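# Close all open drawers without disturbing anything

## Task

Push each drawer that is open until it is fully shut, without moving the cabinets or any other object from its starting place; the robot must not tip over or finish leaning, and a drawer counts as closed only if it stays shut without the robot holding it.

## Robot and tools

Robot: TidyBot++, a wheeled base (0.54 m long, 0.50 m wide, 0.38 m tall) on four driven casters, carrying one seven-joint arm with a two-finger gripper. The shoulder sits 0.12 m ahead of the base centre at 0.68 m height. Cameras: base_camera (fixed on the base) and wrist_camera (fisheye, looks along the hand).

Frames: the base frame has its origin on the floor below the base centre, x forward, y left, z up. hand_pose is reported in it: the midpoint between the finger pads, with its z axis out along the fingers and the fingers closing along its y axis. The odometry frame is the base frame as it was when the scene began. base_odometry counts wheel rotation, so slip looks like travel and drift of a few cm and several degrees builds up over many moves. Heading is positive leftward, range -3.142 to 3.142. base_tilt is in degrees, positive when leaning forward or right; it carries about 1 degree of constant bias plus noise.

execute_actions(actions, cameras): actions is a list holding exactly one action, or empty to just get state and pictures. An action may contain base, joints, or both, plus optional speeds; its motions begin together. base holds one relative command only: translate_m (metres, forward +, -2 to 2), strafe_m (metres, left +, -2 to 2) or rotate_rad (radians, counter-clockwise from above +, -6.3 to 6.3); each is an offset from where the base last reported itself. joints is a dictionary of absolute targets keyed by name: joint_1_rad (any angle; turns the arm about vertical, positive is clockwise from above, opposite to heading), joint_2_rad shoulder -2.249 to 2.249, joint_3_rad any angle, joint_4_rad elbow -2.579 to 2.579, joint_5_rad any angle, joint_6_rad wrist -2.099 to 2.099, joint_7_rad any angle, all in radians, and gripper_pos 0 (open, about 85 mm gap) to 1 (closed, squeezing hard). Done tolerances: ±0.039 for joints 1-4, ±0.056 for joints 5-7, ±0.03 for the gripper. Unbounded joints go the short way; for larger turns send steps under half a revolution. speeds caps top speed for that action: translate_m and strafe_m 0.05 to 0.5 m/s, rotate_rad 0.1 to 1.57 rad/s (the maxima are defaults). A base move needing over 8.667 s at its speed is refused; any unknown key or out-of-range value refuses the whole call. cameras is a list of base_camera, wrist_camera or all; omitted or null means all, [] means none. Omitted joints or base may keep pushing toward earlier targets.

Arm geometry: with joint_1_rad = 0, joint_3_rad = 3.14, joint_5_rad = 0 (near the start) the arm stays in the vertical x-z plane. Angles from vertical (forward +): upper arm (0.42 m) = joint_2_rad; forearm (0.31 m) = joint_2_rad - joint_4_rad; hand (0.31 m to hand point) = that minus joint_6_rad. Forward reach from the shoulder is the sum of length·sin, height the sum of length·cos. The arm begins folded, hand down, sticking out up to 0.08 m past the base front, elbow up to 1.15 m high. A downward hand reaches at most about 0.94 m height, and only near the base.

wait(seconds): 0 to 10; commands nothing and returns state and images. zoom_image(camera, region): enlarges [x0, y0, x1, y1] pixels (at most 504x504) of that camera's latest full image. finished_scene(scene): ends the current scene by its number; irreversible, so only call it when all drawers stay shut. Replying without any tool call ends everything.

Reading results: base_status and joint_status describe how each motion ended. done means reached (for the base, only that wheels turned the full amount, even if it slid or was blocked). off_target means resting away from target and possibly still pushing. contact_stop and time_out mean the target was dropped and the part holds position. For the base, contact_stop appears only when something shoves it after odometry already arrived; wheels keep pressing until the next base command. A blocked base pushes hard until timeout and may still report done while short. joint command not followed with a cause: line means a self-collision check withheld arm targets (gripper still acts); those joints show not_followed and may be retried with later actions. There is no check against hitting the base; ARM HIT flags a hard strike. on_its_own lists uncommanded motion. motor_effort gives percent of maximum per motor (positive toward larger joint values), bracket = peak in last action; readings have bias and noise. A Motor temperatures line lists each arm joint.

Friction and accuracy: joints may settle slightly short while reporting done; re-sending the same target does nothing. To correct, send each joint its previous command plus (wanted minus measured). hand_pose itself may be off 1-2 cm; trust images. Arm near the floor can touch it.

Hazards to avoid: catching the arm on something about 0.8 m or higher while the base drives can tip the robot; sideways force on a raised hand can lift wheels; arm pressure on an edge can push the base or tilt it (retracting the arm or backing off restores it). Driving the arm into objects can trip a torque sensor (limits 104.5 N m joints 1-4, 51.3 N m joints 5-7; warnings at 56.7 and 29.4), freezing the arm and gripper for 10 s and skipping the rest of the call while the base continues. Motors above 60 °C give MOTOR HOT; at 75 °C an OVER-TEMPERATURE FAULT lets the arm sag and keys show limit_stop_at_motor_heat, so resend targets. While you think, the robot keeps its last command. Avoid slamming drawers, hard shoves, knocking items over or dragging cabinets; push drawers gently and confirm in images that they remain closed after the arm withdraws.

Each tool is called after "Request:" in YAML: its name, and indented under it one key for each argument.

## Session

Request:
execute_actions:
  actions: []

Scene clock: 0.00 s.
Motor temperatures (°C, as the motors report them): [26 26 25 24 32 31 36]
base_odometry: x=+0.000 y=+0.000 heading=+0.000 (m, m, rad; odometry frame)
base_tilt: forward=-0.1 right=-0.5 (deg)
base_status: not commanded
joint_positions: joint_1_rad=-0.020 joint_2_rad=-0.353 joint_3_rad=+3.154 joint_4_rad=-2.488 joint_5_rad=-0.026 joint_6_rad=-0.861 joint_7_rad=+1.578 gripper_pos=+0.000
joint_status: not commanded
motor_effort: joint_1_rad=+0 joint_2_rad=-2 joint_3_rad=+1 joint_4_rad=+14 joint_5_rad=-1 joint_6_rad=+1 joint_7_rad=+0 (%)
hand_pose: x=+0.2843 y=+0.0092 z=+0.6005 quat_wxyz=(-0.013, +0.997, +0.000, +0.073) (m; base frame)
pictures: base_camera, wrist_camera
Images, in order (width x height): base_camera 644x364, wrist_camera 644x476.

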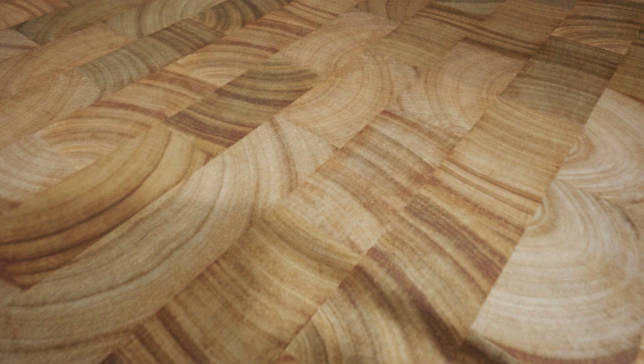

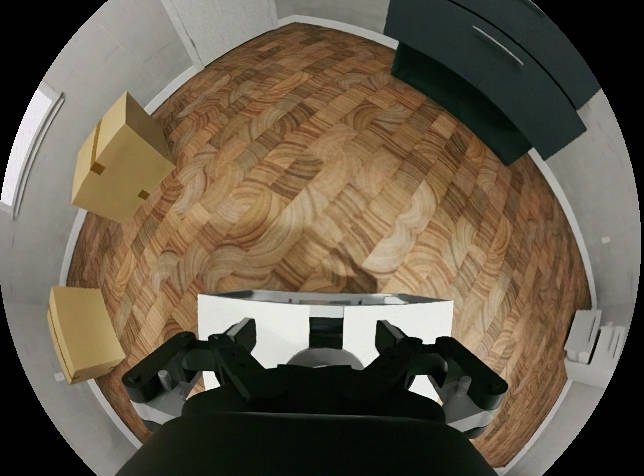

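Raise the hand to look forward and turn toward the cabinet.

Request:
execute_actions:
  actions:
    - {"base":{"rotate_rad":-0.9},"joints":{"joint_6_rad":0.4,"gripper_pos":1}}

Scene clock: 1.93 s.
Motor temperatures (°C, as the motors report them): [26 26 25 24 32 31 36]
base_odometry: x=+0.000 y=+0.000 heading=-0.900 (m, m, rad; odometry frame)
base_tilt: forward=-0.1 right=-0.6 (deg)
base_status: done
joint_positions: joint_1_rad=-0.020 joint_2_rad=-0.353 joint_3_rad=+3.154 joint_4_rad=-2.488 joint_5_rad=-0.026 joint_6_rad=+0.396 joint_7_rad=+1.578 gripper_pos=+0.999
joint_status: all done
motor_effort: joint_1_rad=-1(1) joint_2_rad=-7(7) joint_3_rad=+0(1) joint_4_rad=+19(18) joint_5_rad=-1(1) joint_6_rad=+9(9) joint_7_rad=+0(0) (%)
hand_pose: x=+0.5462 y=+0.0007 z=+0.8562 quat_wxyz=(-0.006, +0.764, -0.008, +0.645) (m; base frame)
pictures: base_camera, wrist_camera
camera_calibration (this result's frames):
wrist_camera: T_world_to_cam=[[0.00510143, -0.999885, -0.0142661, 0.0109472], [-0.150646, 0.0133351, -0.988498, 0.990785], [0.988575, 0.00719189, -0.150561, -0.277803], [0, 0, 0, 1]] pos_world=[0.42383, -0.000268324, 0.937719]
Images, in order (width x height): base_camera 644x364, wrist_camera 644x476.

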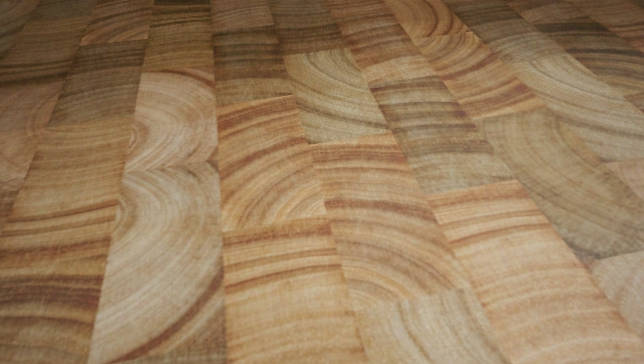

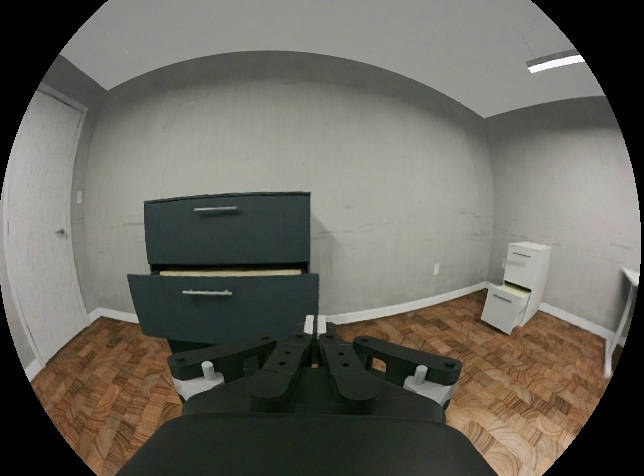

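Request:
execute_actions:
  actions:
    - {"base":{"rotate_rad":0.22},"joints":{"joint_2_rad":1.0,"joint_4_rad":-1.6,"joint_6_rad":0.5}}

Request:
execute_actions:
  actions:
    - {"base":{"strafe_m":0.1}}

Scene clock: 5.00 s.
Motor temperatures (°C, as the motors report them): [26 26 25 24 32 31 36]
base_odometry: x=+0.000 y=+0.000 heading=-0.680 (m, m, rad; odometry frame)
base_tilt: forward=-0.1 right=-0.5 (deg)
base_status: done
joint_positions: joint_1_rad=-0.020 joint_2_rad=+0.988 joint_3_rad=+3.154 joint_4_rad=-1.622 joint_5_rad=-0.026 joint_6_rad=+0.474 joint_7_rad=+1.578 gripper_pos=+0.999
joint_status: all done
motor_effort: joint_1_rad=+0(1) joint_2_rad=-45(47) joint_3_rad=+0(2) joint_4_rad=+12(19) joint_5_rad=-1(1) joint_6_rad=+7(9) joint_7_rad=+0(1) (%)
hand_pose: x=+0.8925 y=+0.0053 z=+0.4754 quat_wxyz=(+0.003, +0.876, -0.002, +0.482) (m; base frame)
pictures: base_camera, wrist_camera
camera_calibration (this result's frames):
wrist_camera: T_world_to_cam=[[0.00549284, -0.999977, 0.00400936, -0.000651113], [-0.521084, -0.00628429, -0.853482, 0.933023], [0.853488, 0.00259883, -0.521106, -0.380795], [0, 0, 0, 1]] pos_world=[0.81119, 0.00620191, 0.597886]
Images, in order (width x height): base_camera 644x364, wrist_camera 644x476.

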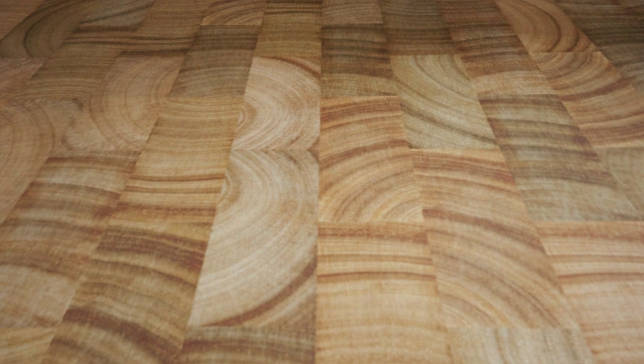

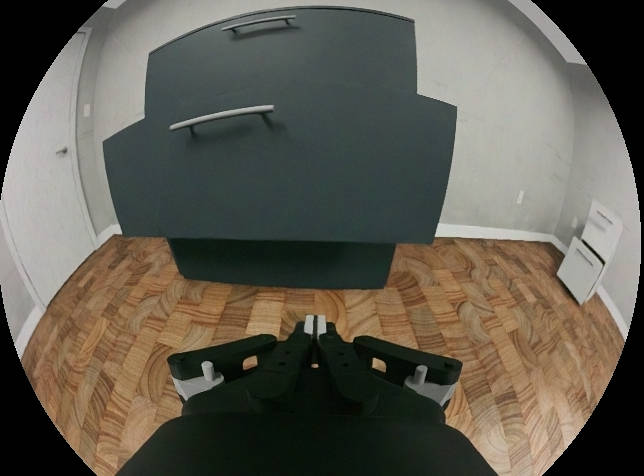

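Scene clock: 6.37 s.
Motor temperatures (°C, as the motors report them): [26 27 25 24 32 31 36]
base_odometry: x=+0.063 y=+0.078 heading=-0.681 (m, m, rad; odometry frame)
base_tilt: forward=+0.0 right=-0.6 (deg)
base_status: done
joint_positions: joint_1_rad=-0.025 joint_2_rad=+0.988 joint_3_rad=+3.154 joint_4_rad=-1.622 joint_5_rad=-0.026 joint_6_rad=+0.474 joint_7_rad=+1.578 gripper_pos=+0.999
joint_status: not commanded
motor_effort: joint_1_rad=+0(4) joint_2_rad=-46(46) joint_3_rad=-1(3) joint_4_rad=+12(12) joint_5_rad=-1(0) joint_6_rad=+7(7) joint_7_rad=+0(0) (%)
hand_pose: x=+0.8927 y=+0.0098 z=+0.4757 quat_wxyz=(+0.001, +0.876, +0.001, +0.482) (m; base frame)
pictures: base_camera, wrist_camera
camera_calibration (this result's frames):
wrist_camera: T_world_to_cam=[[0.0112858, -0.999929, 0.0037508, -0.0011626], [-0.520446, -0.00907691, -0.853847, 0.932951], [0.85382, 0.00768429, -0.520511, -0.38144], [0, 0, 0, 1]] pos_world=[0.811245, 0.0102369, 0.598058]
Images, in order (width x height): base_camera 644x364, wrist_camera 644x476.

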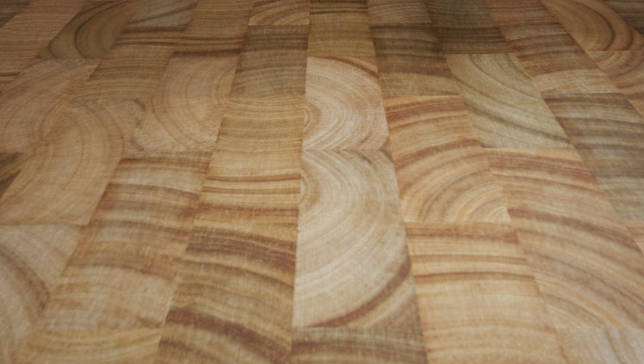

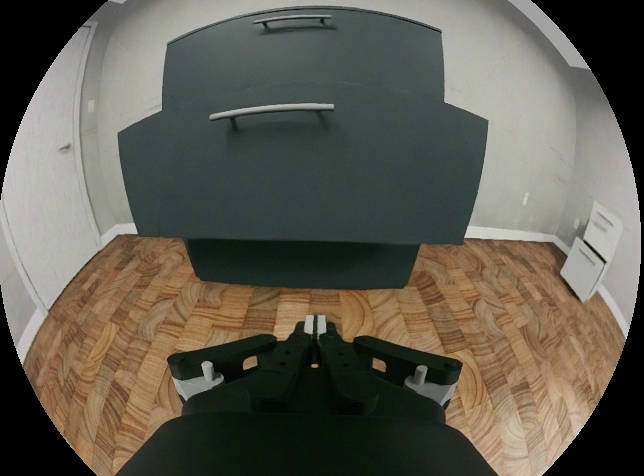

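Request:
execute_actions:
  actions:
    - {"base":{"translate_m":0.47},"speeds":{"translate_m":0.12}}

Scene clock: 11.03 s.
Motor temperatures (°C, as the motors report them): [26 27 25 24 32 31 36]
base_odometry: x=+0.428 y=-0.218 heading=-0.681 (m, m, rad; odometry frame)
base_tilt: forward=+0.0 right=-0.5 (deg)
base_status: done
joint_positions: joint_1_rad=-0.024 joint_2_rad=+0.991 joint_3_rad=+3.154 joint_4_rad=-1.613 joint_5_rad=-0.026 joint_6_rad=+0.476 joint_7_rad=+1.578 gripper_pos=+0.999
joint_status: not commanded
motor_effort: joint_1_rad=+0(3) joint_2_rad=-46(49) joint_3_rad=+0(2) joint_4_rad=+13(27) joint_5_rad=-1(0) joint_6_rad=+8(13) joint_7_rad=-1(0) (%)
hand_pose: x=+0.8963 y=+0.0091 z=+0.4778 quat_wxyz=(+0.002, +0.874, +0.000, +0.485) (m; base frame)
pictures: base_camera, wrist_camera
camera_calibration (this result's frames):
wrist_camera: T_world_to_cam=[[0.0102795, -0.99994, 0.00374616, -0.00103822], [-0.513767, -0.00849558, -0.857888, 0.932609], [0.857868, 0.00689404, -0.513823, -0.390171], [0, 0, 0, 1]] pos_world=[0.813869, 0.00957475, 0.599599]
Images, in order (width x height): base_camera 644x364, wrist_camera 644x476.

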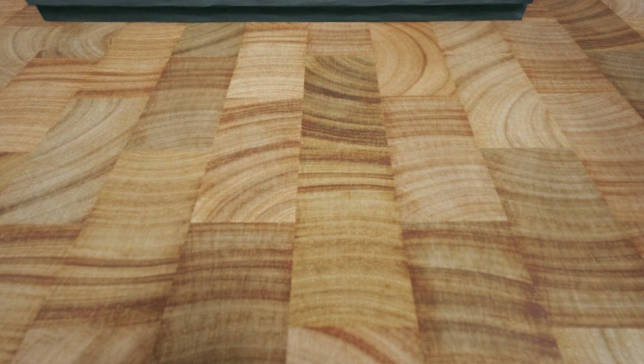

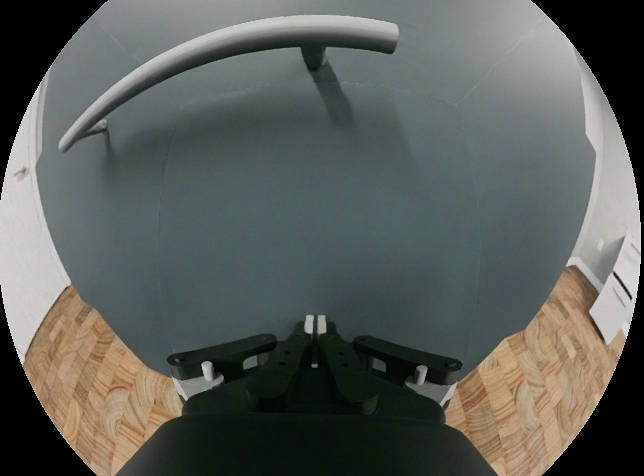

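Request:
execute_actions:
  actions:
    - {"base":{"translate_m":0.04},"speeds":{"translate_m":0.05}}

Scene clock: 12.47 s.
Motor temperatures (°C, as the motors report them): [26 27 25 24 32 31 36]
base_odometry: x=+0.459 y=-0.243 heading=-0.681 (m, m, rad; odometry frame)
base_tilt: forward=-0.1 right=-0.5 (deg)
base_status: done
joint_positions: joint_1_rad=-0.024 joint_2_rad=+0.987 joint_3_rad=+3.154 joint_4_rad=-1.647 joint_5_rad=-0.026 joint_6_rad=+0.475 joint_7_rad=+1.578 gripper_pos=+0.999
joint_status: not commanded
motor_effort: joint_1_rad=+1(2) joint_2_rad=-45(47) joint_3_rad=+1(1) joint_4_rad=+21(27) joint_5_rad=-1(0) joint_6_rad=+12(13) joint_7_rad=+0(0) (%)
hand_pose: x=+0.8820 y=+0.0088 z=+0.4663 quat_wxyz=(+0.002, +0.882, +0.000, +0.472) (m; base frame)
pictures: base_camera, wrist_camera
camera_calibration (this result's frames):
wrist_camera: T_world_to_cam=[[0.010099, -0.999941, 0.00387449, -0.00108818], [-0.539835, -0.00871355, -0.841726, 0.930839], [0.841711, 0.006409, -0.539891, -0.357511], [0, 0, 0, 1]] pos_world=[0.803431, 0.00931408, 0.590498]
Images, in order (width x height): base_camera 644x364, wrist_camera 644x476.

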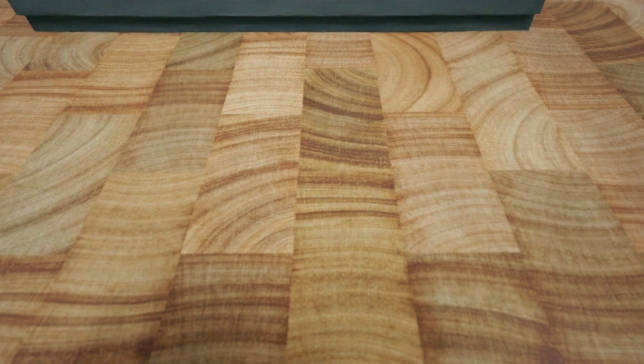

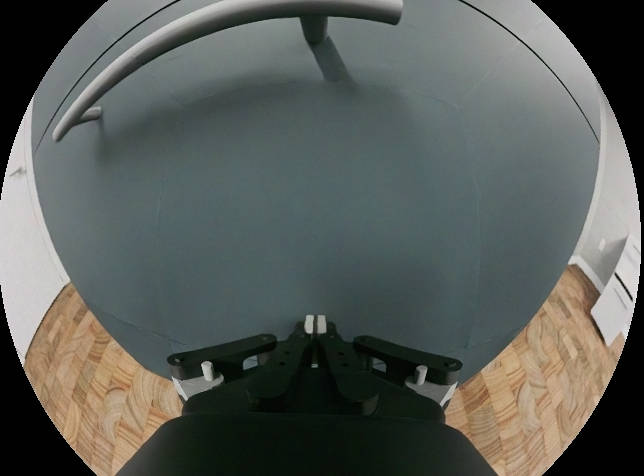

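Request:
execute_actions:
  actions:
    - {"base":{"translate_m":0.015},"speeds":{"translate_m":0.05}}
  cameras: []

Request:
execute_actions:
  actions:
    - {"base":{"translate_m":-0.08}}
  cameras: []

Request:
execute_actions:
  actions:
    - {"base":{"rotate_rad":-1.57}}

Scene clock: 13.50 s.
Motor temperatures (°C, as the motors report them): [26 27 25 24 32 31 36]
base_odometry: x=+0.471 y=-0.252 heading=-0.681 (m, m, rad; odometry frame)
base_tilt: forward=-0.1 right=-0.5 (deg)
base_status: done
joint_positions: joint_1_rad=-0.024 joint_2_rad=+0.985 joint_3_rad=+3.153 joint_4_rad=-1.677 joint_5_rad=-0.026 joint_6_rad=+0.472 joint_7_rad=+1.578 gripper_pos=+0.999
joint_status: not commanded
motor_effort: joint_1_rad=+1(2) joint_2_rad=-43(46) joint_3_rad=+1(2) joint_4_rad=+26(31) joint_5_rad=+0(0) joint_6_rad=+14(15) joint_7_rad=-1(0) (%)
hand_pose: x=+0.8682 y=+0.0085 z=+0.4549 quat_wxyz=(+0.002, +0.889, +0.000, +0.458) (m; base frame)
pictures: none
No camera images: the call's "cameras" was empty. Leave "cameras" out to get every camera's image.

Scene clock: 14.67 s.
Motor temperatures (°C, as the motors report them): [26 27 25 24 32 31 36]
base_odometry: x=+0.408 y=-0.202 heading=-0.681 (m, m, rad; odometry frame)
base_tilt: forward=+0.0 right=-0.6 (deg)
base_status: done
joint_positions: joint_1_rad=-0.024 joint_2_rad=+1.001 joint_3_rad=+3.153 joint_4_rad=-1.601 joint_5_rad=-0.026 joint_6_rad=+0.478 joint_7_rad=+1.578 gripper_pos=+0.999
joint_status: not commanded
motor_effort: joint_1_rad=+0(1) joint_2_rad=-46(50) joint_3_rad=-1(1) joint_4_rad=+12(25) joint_5_rad=-1(1) joint_6_rad=+8(13) joint_7_rad=-1(1) (%)
hand_pose: x=+0.8997 y=+0.0093 z=+0.4755 quat_wxyz=(+0.001, +0.873, +0.000, +0.487) (m; base frame)
pictures: none
No camera images: the call's "cameras" was empty. Leave "cameras" out to get every camera's image.

Scene clock: 17.37 s.
Motor temperatures (°C, as the motors report them): [26 27 25 24 32 32 36]
base_odometry: x=+0.409 y=-0.202 heading=-2.251 (m, m, rad; odometry frame)
base_tilt: forward=-0.1 right=-0.5 (deg)
base_status: done
joint_positions: joint_1_rad=-0.013 joint_2_rad=+1.001 joint_3_rad=+3.162 joint_4_rad=-1.601 joint_5_rad=-0.026 joint_6_rad=+0.480 joint_7_rad=+1.578 gripper_pos=+0.999
joint_status: not commanded
motor_effort: joint_1_rad=+0(8) joint_2_rad=-46(47) joint_3_rad=+0(4) joint_4_rad=+13(12) joint_5_rad=+0(0) joint_6_rad=+7(8) joint_7_rad=+0(1) (%)
hand_pose: x=+0.9002 y=-0.0043 z=+0.4761 quat_wxyz=(+0.009, +0.873, -0.005, +0.488) (m; base frame)
pictures: base_camera, wrist_camera
camera_calibration (this result's frames):
wrist_camera: T_world_to_cam=[[-0.00502639, -0.999925, 0.0111812, -0.00427475], [-0.508698, -0.00706971, -0.860916, 0.929913], [0.86093, -0.0100152, -0.508624, -0.399681], [0, 0, 0, 1]] pos_world=[0.817121, -0.00170309, 0.597337]
Images, in order (width x height): base_camera 644x364, wrist_camera 644x476.

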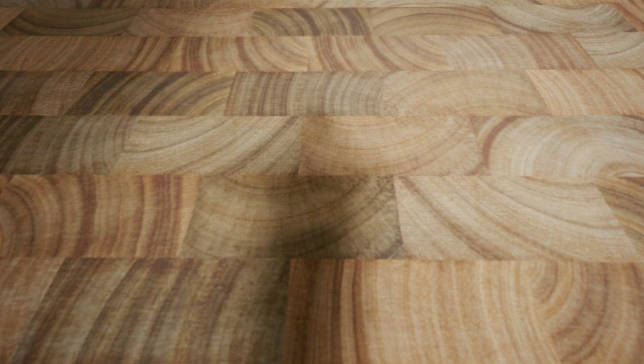

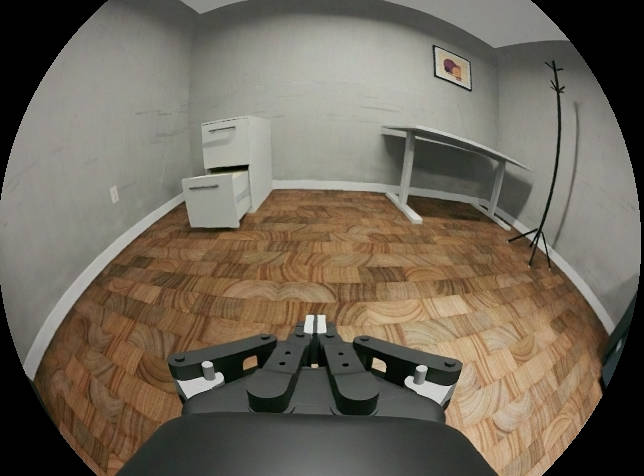

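Request:
execute_actions:
  actions:
    - {"base":{"translate_m":0.85},"joints":{"joint_2_rad":1.7,"joint_4_rad":-0.9,"joint_6_rad":0.4}}
  cameras: []

Request:
execute_actions:
  actions:
    - {"base":{"strafe_m":0.7}}

Scene clock: 20.77 s.
Motor temperatures (°C, as the motors report them): [26 27 25 24 32 32 36]
base_odometry: x=-0.127 y=-0.862 heading=-2.251 (m, m, rad; odometry frame)
base_tilt: forward=+0.0 right=-0.6 (deg)
base_status: done
joint_positions: joint_1_rad=-0.013 joint_2_rad=+1.694 joint_3_rad=+3.162 joint_4_rad=-0.915 joint_5_rad=-0.026 joint_6_rad=+0.422 joint_7_rad=+1.578 gripper_pos=+0.999
joint_status: all done
motor_effort: joint_1_rad=+0(1) joint_2_rad=-51(55) joint_3_rad=-1(0) joint_4_rad=+12(14) joint_5_rad=-1(1) joint_6_rad=+7(8) joint_7_rad=-1(1) (%)
hand_pose: x=+0.9502 y=+0.0009 z=+0.1792 quat_wxyz=(+0.006, +0.888, +0.002, +0.460) (m; base frame)
pictures: none
No camera images: the call's "cameras" was empty. Leave "cameras" out to get every camera's image.

Scene clock: 23.53 s.
Motor temperatures (°C, as the motors report them): [26 27 25 24 32 32 36]
base_odometry: x=+0.417 y=-1.303 heading=-2.251 (m, m, rad; odometry frame)
base_tilt: forward=+0.0 right=-0.6 (deg)
base_status: done
joint_positions: joint_1_rad=-0.023 joint_2_rad=+1.694 joint_3_rad=+3.162 joint_4_rad=-0.915 joint_5_rad=-0.026 joint_6_rad=+0.422 joint_7_rad=+1.578 gripper_pos=+0.999
joint_status: not commanded
motor_effort: joint_1_rad=+0(5) joint_2_rad=-51(51) joint_3_rad=-1(2) joint_4_rad=+12(12) joint_5_rad=-1(0) joint_6_rad=+7(7) joint_7_rad=-1(1) (%)
hand_pose: x=+0.9502 y=+0.0090 z=+0.1792 quat_wxyz=(+0.004, +0.888, +0.006, +0.460) (m; base frame)
pictures: base_camera, wrist_camera
camera_calibration (this result's frames):
wrist_camera: T_world_to_cam=[[0.01865, -0.99974, 0.0131207, -0.0102201], [-0.563079, -0.0213463, -0.826127, 0.745362], [0.826193, 0.00801932, -0.563331, -0.550957], [0, 0, 0, 1]] pos_world=[0.875085, 0.0101115, 0.305526]
Images, in order (width x height): base_camera 644x364, wrist_camera 644x476.

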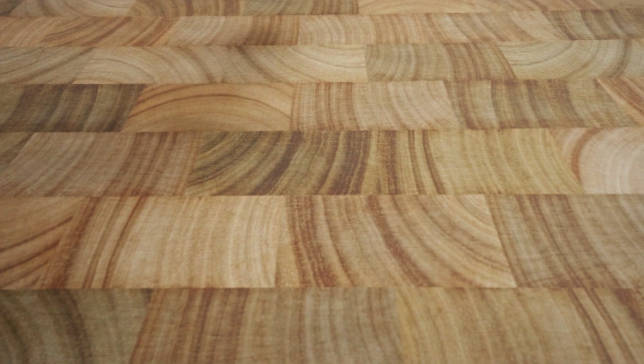

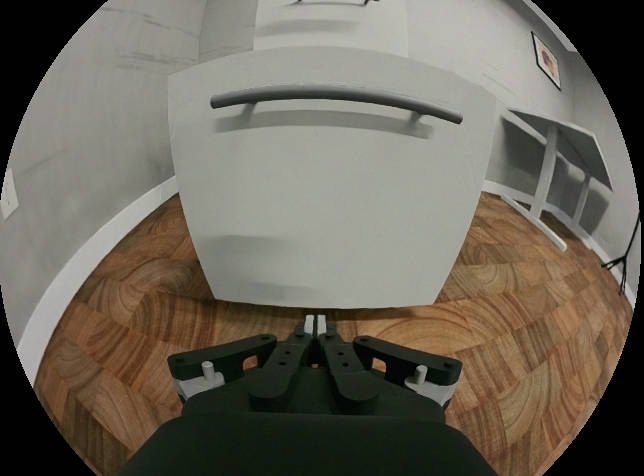

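Request:
execute_actions:
  actions:
    - {"base":{"translate_m":0.37},"speeds":{"translate_m":0.1}}

Scene clock: 27.93 s.
Motor temperatures (°C, as the motors report them): [26 27 25 24 32 32 36]
base_odometry: x=+0.185 y=-1.591 heading=-2.251 (m, m, rad; odometry frame)
base_tilt: forward=+0.0 right=-0.6 (deg)
base_status: done
joint_positions: joint_1_rad=-0.022 joint_2_rad=+1.711 joint_3_rad=+3.162 joint_4_rad=-0.911 joint_5_rad=-0.026 joint_6_rad=+0.402 joint_7_rad=+1.578 gripper_pos=+0.999
joint_status: not commanded
motor_effort: joint_1_rad=-1(3) joint_2_rad=-50(57) joint_3_rad=+0(2) joint_4_rad=+11(21) joint_5_rad=-1(0) joint_6_rad=+7(12) joint_7_rad=+0(0) (%)
hand_pose: x=+0.9397 y=+0.0082 z=+0.1620 quat_wxyz=(+0.004, +0.896, +0.006, +0.445) (m; base frame)
pictures: base_camera, wrist_camera
camera_calibration (this result's frames):
wrist_camera: T_world_to_cam=[[0.0181628, -0.999753, 0.0127877, -0.0101273], [-0.590348, -0.0210456, -0.806874, 0.747798], [0.806944, 0.00710594, -0.590585, -0.529448], [0, 0, 0, 1]] pos_world=[0.868881, 0.00937531, 0.290825]
Images, in order (width x height): base_camera 644x364, wrist_camera 644x476.

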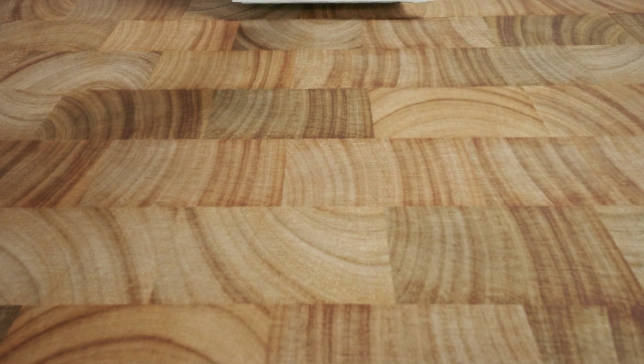

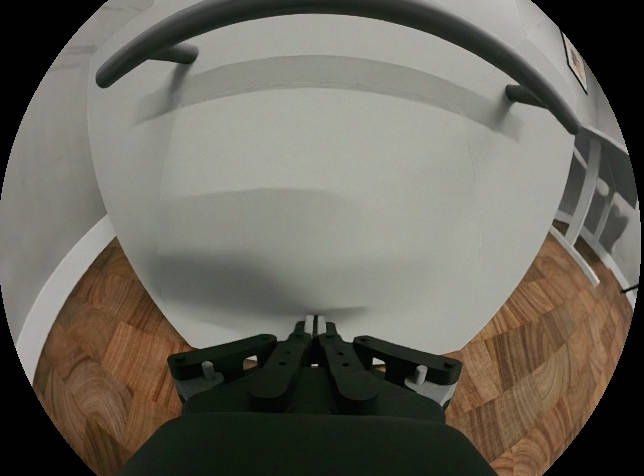

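Request:
execute_actions:
  actions:
    - {"base":{"translate_m":0.06},"speeds":{"translate_m":0.05}}
  cameras: ["base_camera"]

Scene clock: 29.77 s.
Motor temperatures (°C, as the motors report them): [26 28 25 24 32 32 36]
base_odometry: x=+0.147 y=-1.638 heading=-2.251 (m, m, rad; odometry frame)
base_tilt: forward=+0.0 right=-0.5 (deg)
base_status: done
joint_positions: joint_1_rad=-0.022 joint_2_rad=+1.713 joint_3_rad=+3.162 joint_4_rad=-0.917 joint_5_rad=-0.026 joint_6_rad=+0.400 joint_7_rad=+1.578 gripper_pos=+0.999
joint_status: not commanded
motor_effort: joint_1_rad=+0(3) joint_2_rad=-53(57) joint_3_rad=+0(1) joint_4_rad=+13(21) joint_5_rad=-1(0) joint_6_rad=+8(11) joint_7_rad=+0(1) (%)
hand_pose: x=+0.9355 y=+0.0080 z=+0.1574 quat_wxyz=(+0.004, +0.898, +0.006, +0.440) (m; base frame)
pictures: base_camera
Images, in order (width x height): base_camera 644x364.

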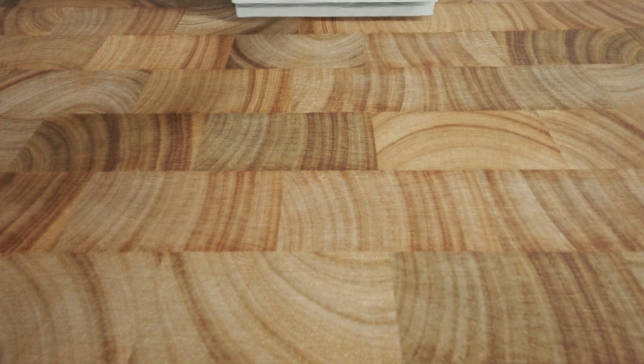

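Request:
execute_actions:
  actions:
    - {"base":{"translate_m":0.03},"speeds":{"translate_m":0.05}}
  cameras: ["base_camera"]

Request:
execute_actions:
  actions:
    - {"base":{"translate_m":-0.2}}

Request:
execute_actions:
  actions:
    - {"base":{"rotate_rad":-1.9},"joints":{"joint_2_rad":1.0,"joint_4_rad":-1.6,"joint_6_rad":0.7}}

Scene clock: 31.07 s.
Motor temperatures (°C, as the motors report them): [26 28 25 24 32 32 36]
base_odometry: x=+0.128 y=-1.661 heading=-2.251 (m, m, rad; odometry frame)
base_tilt: forward=+0.0 right=-0.5 (deg)
base_status: done
joint_positions: joint_1_rad=-0.022 joint_2_rad=+1.720 joint_3_rad=+3.162 joint_4_rad=-0.939 joint_5_rad=-0.026 joint_6_rad=+0.387 joint_7_rad=+1.578 gripper_pos=+0.999
joint_status: not commanded
motor_effort: joint_1_rad=+0(2) joint_2_rad=-56(60) joint_3_rad=+0(1) joint_4_rad=+18(28) joint_5_rad=-1(0) joint_6_rad=+11(15) joint_7_rad=+0(0) (%)
hand_pose: x=+0.9186 y=+0.0074 z=+0.1396 quat_wxyz=(+0.005, +0.907, +0.006, +0.421) (m; base frame)
pictures: base_camera
Images, in order (width x height): base_camera 644x364.

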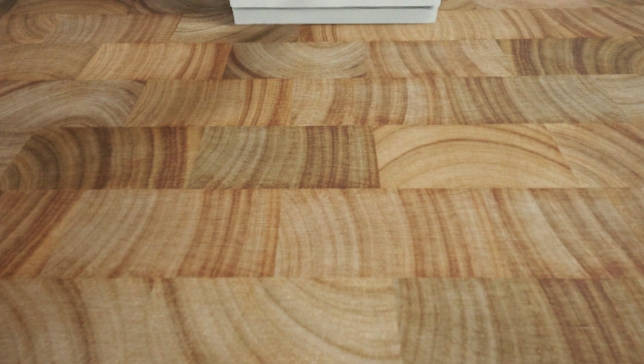

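Scene clock: 32.73 s.
Motor temperatures (°C, as the motors report them): [26 28 25 24 32 32 36]
base_odometry: x=+0.254 y=-1.505 heading=-2.251 (m, m, rad; odometry frame)
base_tilt: forward=-0.1 right=-0.5 (deg)
base_status: done
joint_positions: joint_1_rad=-0.022 joint_2_rad=+1.700 joint_3_rad=+3.162 joint_4_rad=-0.907 joint_5_rad=-0.026 joint_6_rad=+0.387 joint_7_rad=+1.578 gripper_pos=+0.999
joint_status: not commanded
motor_effort: joint_1_rad=+0(3) joint_2_rad=-51(55) joint_3_rad=+0(1) joint_4_rad=+12(17) joint_5_rad=-1(1) joint_6_rad=+7(10) joint_7_rad=+0(0) (%)
hand_pose: x=+0.9443 y=+0.0079 z=+0.1687 quat_wxyz=(+0.004, +0.896, +0.006, +0.445) (m; base frame)
pictures: base_camera, wrist_camera
camera_calibration (this result's frames):
wrist_camera: T_world_to_cam=[[0.0176527, -0.999767, 0.0124465, -0.00997779], [-0.59063, -0.0204714, -0.806683, 0.756063], [0.806749, 0.00688883, -0.590854, -0.528955], [0, 0, 0, 1]] pos_world=[0.873464, 0.00914607, 0.297492]
Images, in order (width x height): base_camera 644x364, wrist_camera 644x476.

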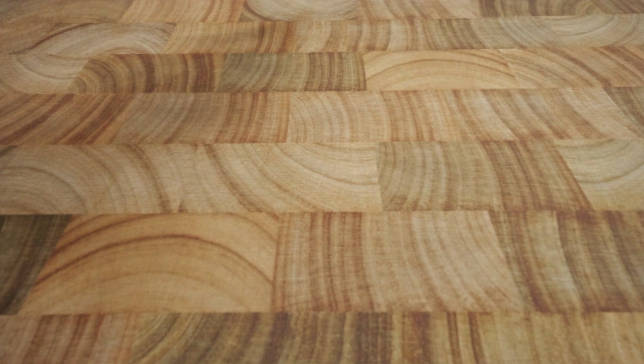

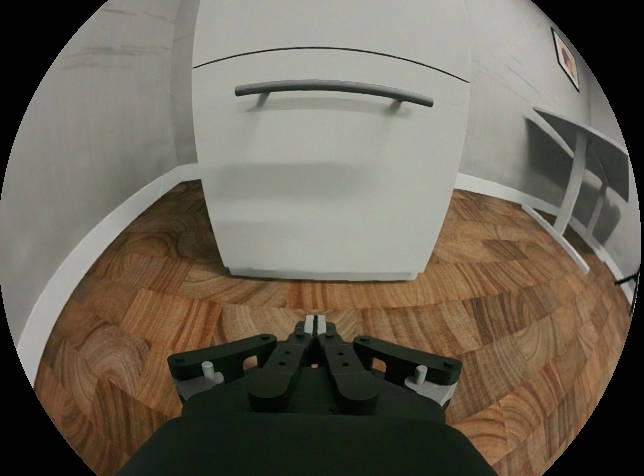

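Scene clock: 35.63 s.
Motor temperatures (°C, as the motors report them): [26 28 25 24 32 32 36]
base_odometry: x=+0.254 y=-1.505 heading=+2.132 (m, m, rad; odometry frame)
base_tilt: forward=-0.1 right=-0.6 (deg)
base_status: done
joint_positions: joint_1_rad=-0.014 joint_2_rad=+1.015 joint_3_rad=+3.163 joint_4_rad=-1.579 joint_5_rad=-0.026 joint_6_rad=+0.677 joint_7_rad=+1.578 gripper_pos=+0.999
joint_status: all done
motor_effort: joint_1_rad=-1(9) joint_2_rad=-47(54) joint_3_rad=+0(5) joint_4_rad=+13(13) joint_5_rad=+0(0) joint_6_rad=+8(9) joint_7_rad=-1(1) (%)
hand_pose: x=+0.9331 y=-0.0043 z=+0.5300 quat_wxyz=(+0.010, +0.818, -0.004, +0.575) (m; base frame)
pictures: base_camera, wrist_camera
camera_calibration (this result's frames):
wrist_camera: T_world_to_cam=[[-0.00623785, -0.999878, 0.0143237, -0.00524273], [-0.322334, -0.0115489, -0.946556, 0.864492], [0.946605, -0.0105215, -0.322223, -0.579283], [0, 0, 0, 1]] pos_world=[0.826975, -0.0013531, 0.631706]
Images, in order (width x height): base_camera 644x364, wrist_camera 644x476.

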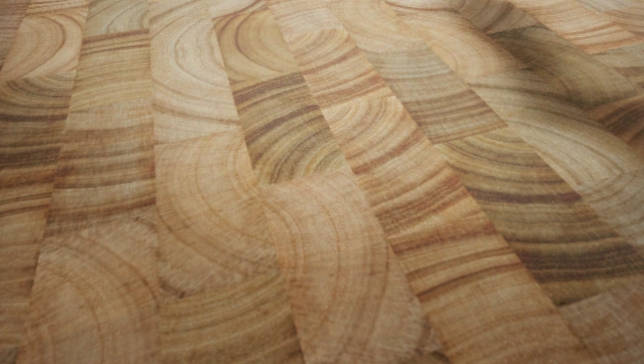

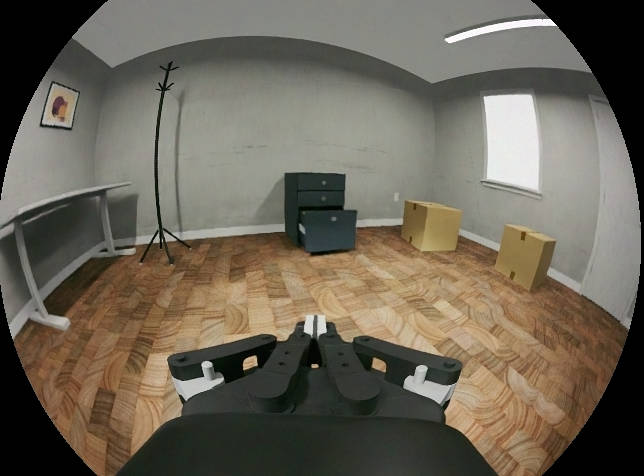

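Request:
execute_actions:
  actions:
    - {"base":{"rotate_rad":0.33},"joints":{"joint_2_rad":1.7,"joint_4_rad":-0.9,"joint_6_rad":0.4}}
  cameras: []

Request:
execute_actions:
  actions:
    - {"base":{"translate_m":1.0}}
  cameras: []

Request:
execute_actions:
  actions:
    - {"base":{"strafe_m":-0.89}}

Scene clock: 38.03 s.
Motor temperatures (°C, as the motors report them): [26 28 25 24 32 32 36]
base_odometry: x=+0.254 y=-1.505 heading=+2.462 (m, m, rad; odometry frame)
base_tilt: forward=+0.0 right=-0.6 (deg)
base_status: done
joint_positions: joint_1_rad=-0.018 joint_2_rad=+1.697 joint_3_rad=+3.149 joint_4_rad=-0.921 joint_5_rad=-0.026 joint_6_rad=+0.421 joint_7_rad=+1.578 gripper_pos=+0.999
joint_status: all done
motor_effort: joint_1_rad=+0(9) joint_2_rad=-51(56) joint_3_rad=+0(3) joint_4_rad=+12(13) joint_5_rad=-1(2) joint_6_rad=+7(8) joint_7_rad=-1(1) (%)
hand_pose: x=+0.9458 y=+0.0099 z=+0.1741 quat_wxyz=(+0.000, +0.890, +0.000, +0.455) (m; base frame)
pictures: none
No camera images: the call's "cameras" was empty. Leave "cameras" out to get every camera's image.

Scene clock: 41.47 s.
Motor temperatures (°C, as the motors report them): [26 28 25 24 32 32 36]
base_odometry: x=-0.524 y=-0.877 heading=+2.462 (m, m, rad; odometry frame)
base_tilt: forward=+0.0 right=-0.5 (deg)
base_status: done
joint_positions: joint_1_rad=-0.018 joint_2_rad=+1.697 joint_3_rad=+3.149 joint_4_rad=-0.915 joint_5_rad=-0.026 joint_6_rad=+0.421 joint_7_rad=+1.578 gripper_pos=+0.999
joint_status: not commanded
motor_effort: joint_1_rad=+0(2) joint_2_rad=-52(54) joint_3_rad=+0(1) joint_4_rad=+11(14) joint_5_rad=-1(1) joint_6_rad=+7(8) joint_7_rad=+0(1) (%)
hand_pose: x=+0.9483 y=+0.0099 z=+0.1763 quat_wxyz=(+0.000, +0.889, +0.000, +0.458) (m; base frame)
pictures: none
No camera images: the call's "cameras" was empty. Leave "cameras" out to get every camera's image.

Scene clock: 44.63 s.
Motor temperatures (°C, as the motors report them): [26 28 25 24 32 32 36]
base_odometry: x=+0.035 y=-0.185 heading=+2.462 (m, m, rad; odometry frame)
base_tilt: forward=+0.0 right=-0.5 (deg)
base_status: done
joint_positions: joint_1_rad=-0.016 joint_2_rad=+1.697 joint_3_rad=+3.149 joint_4_rad=-0.915 joint_5_rad=-0.026 joint_6_rad=+0.421 joint_7_rad=+1.578 gripper_pos=+0.999
joint_status: not commanded
motor_effort: joint_1_rad=-1(4) joint_2_rad=-52(52) joint_3_rad=+0(1) joint_4_rad=+12(13) joint_5_rad=-1(0) joint_6_rad=+7(7) joint_7_rad=-1(1) (%)
hand_pose: x=+0.9483 y=+0.0082 z=+0.1763 quat_wxyz=(+0.000, +0.889, -0.001, +0.458) (m; base frame)
pictures: base_camera, wrist_camera
camera_calibration (this result's frames):
wrist_camera: T_world_to_cam=[[0.00977713, -0.999952, -0.0000418698, -0.000201926], [-0.567132, -0.0055107, -0.823609, 0.745189], [0.823569, 0.00807627, -0.567159, -0.547858], [0, 0, 0, 1]] pos_world=[0.873821, 0.00832924, 0.303022]
Images, in order (width x height): base_camera 644x364, wrist_camera 644x476.

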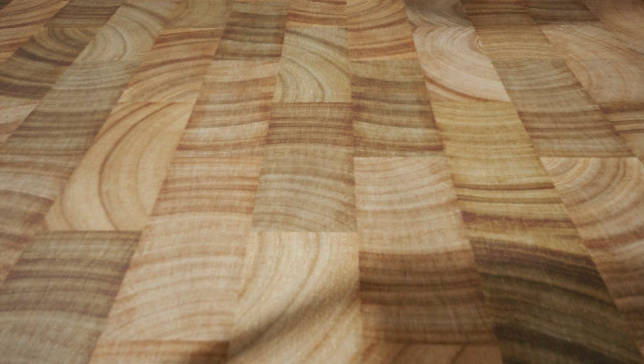

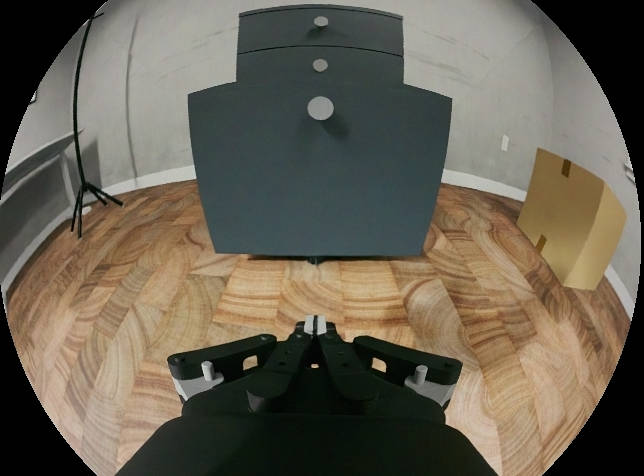

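Request:
execute_actions:
  actions:
    - {"base":{"translate_m":0.43},"speeds":{"translate_m":0.1}}

Scene clock: 49.70 s.
Motor temperatures (°C, as the motors report them): [26 28 25 24 32 32 36]
base_odometry: x=-0.299 y=+0.086 heading=+2.462 (m, m, rad; odometry frame)
base_tilt: forward=+0.0 right=-0.5 (deg)
base_status: done
joint_positions: joint_1_rad=-0.019 joint_2_rad=+1.708 joint_3_rad=+3.149 joint_4_rad=-0.908 joint_5_rad=-0.026 joint_6_rad=+0.402 joint_7_rad=+1.578 gripper_pos=+0.999
joint_status: not commanded
motor_effort: joint_1_rad=+0(3) joint_2_rad=-50(56) joint_3_rad=+0(1) joint_4_rad=+12(23) joint_5_rad=-1(1) joint_6_rad=+7(12) joint_7_rad=-1(1) (%)
hand_pose: x=+0.9423 y=+0.0105 z=+0.1653 quat_wxyz=(+0.000, +0.895, +0.000, +0.447) (m; base frame)
pictures: base_camera, wrist_camera
camera_calibration (this result's frames):
wrist_camera: T_world_to_cam=[[0.0127187, -0.999919, -0.000336162, -0.000542926], [-0.586389, -0.00718638, -0.809998, 0.748617], [0.80993, 0.0104992, -0.586433, -0.533109], [0, 0, 0, 1]] pos_world=[0.870769, 0.0104342, 0.293745]
Images, in order (width x height): base_camera 644x364, wrist_camera 644x476.

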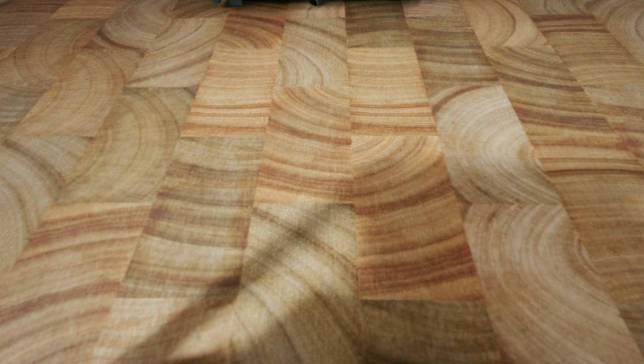

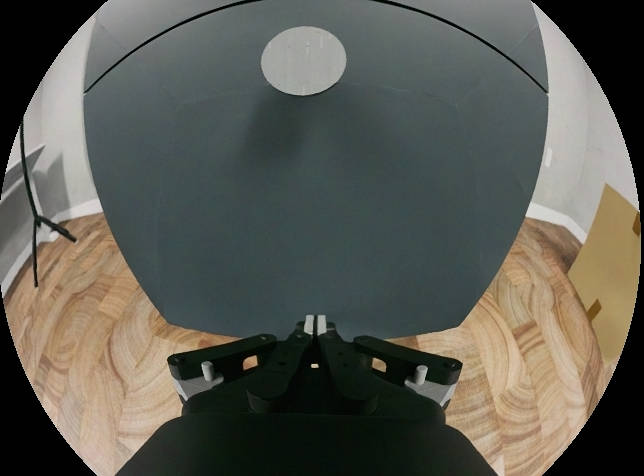

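It appears self-closed and flush.

Request:
finished_scene:
  scene: 1

The scene is finished: the task was done.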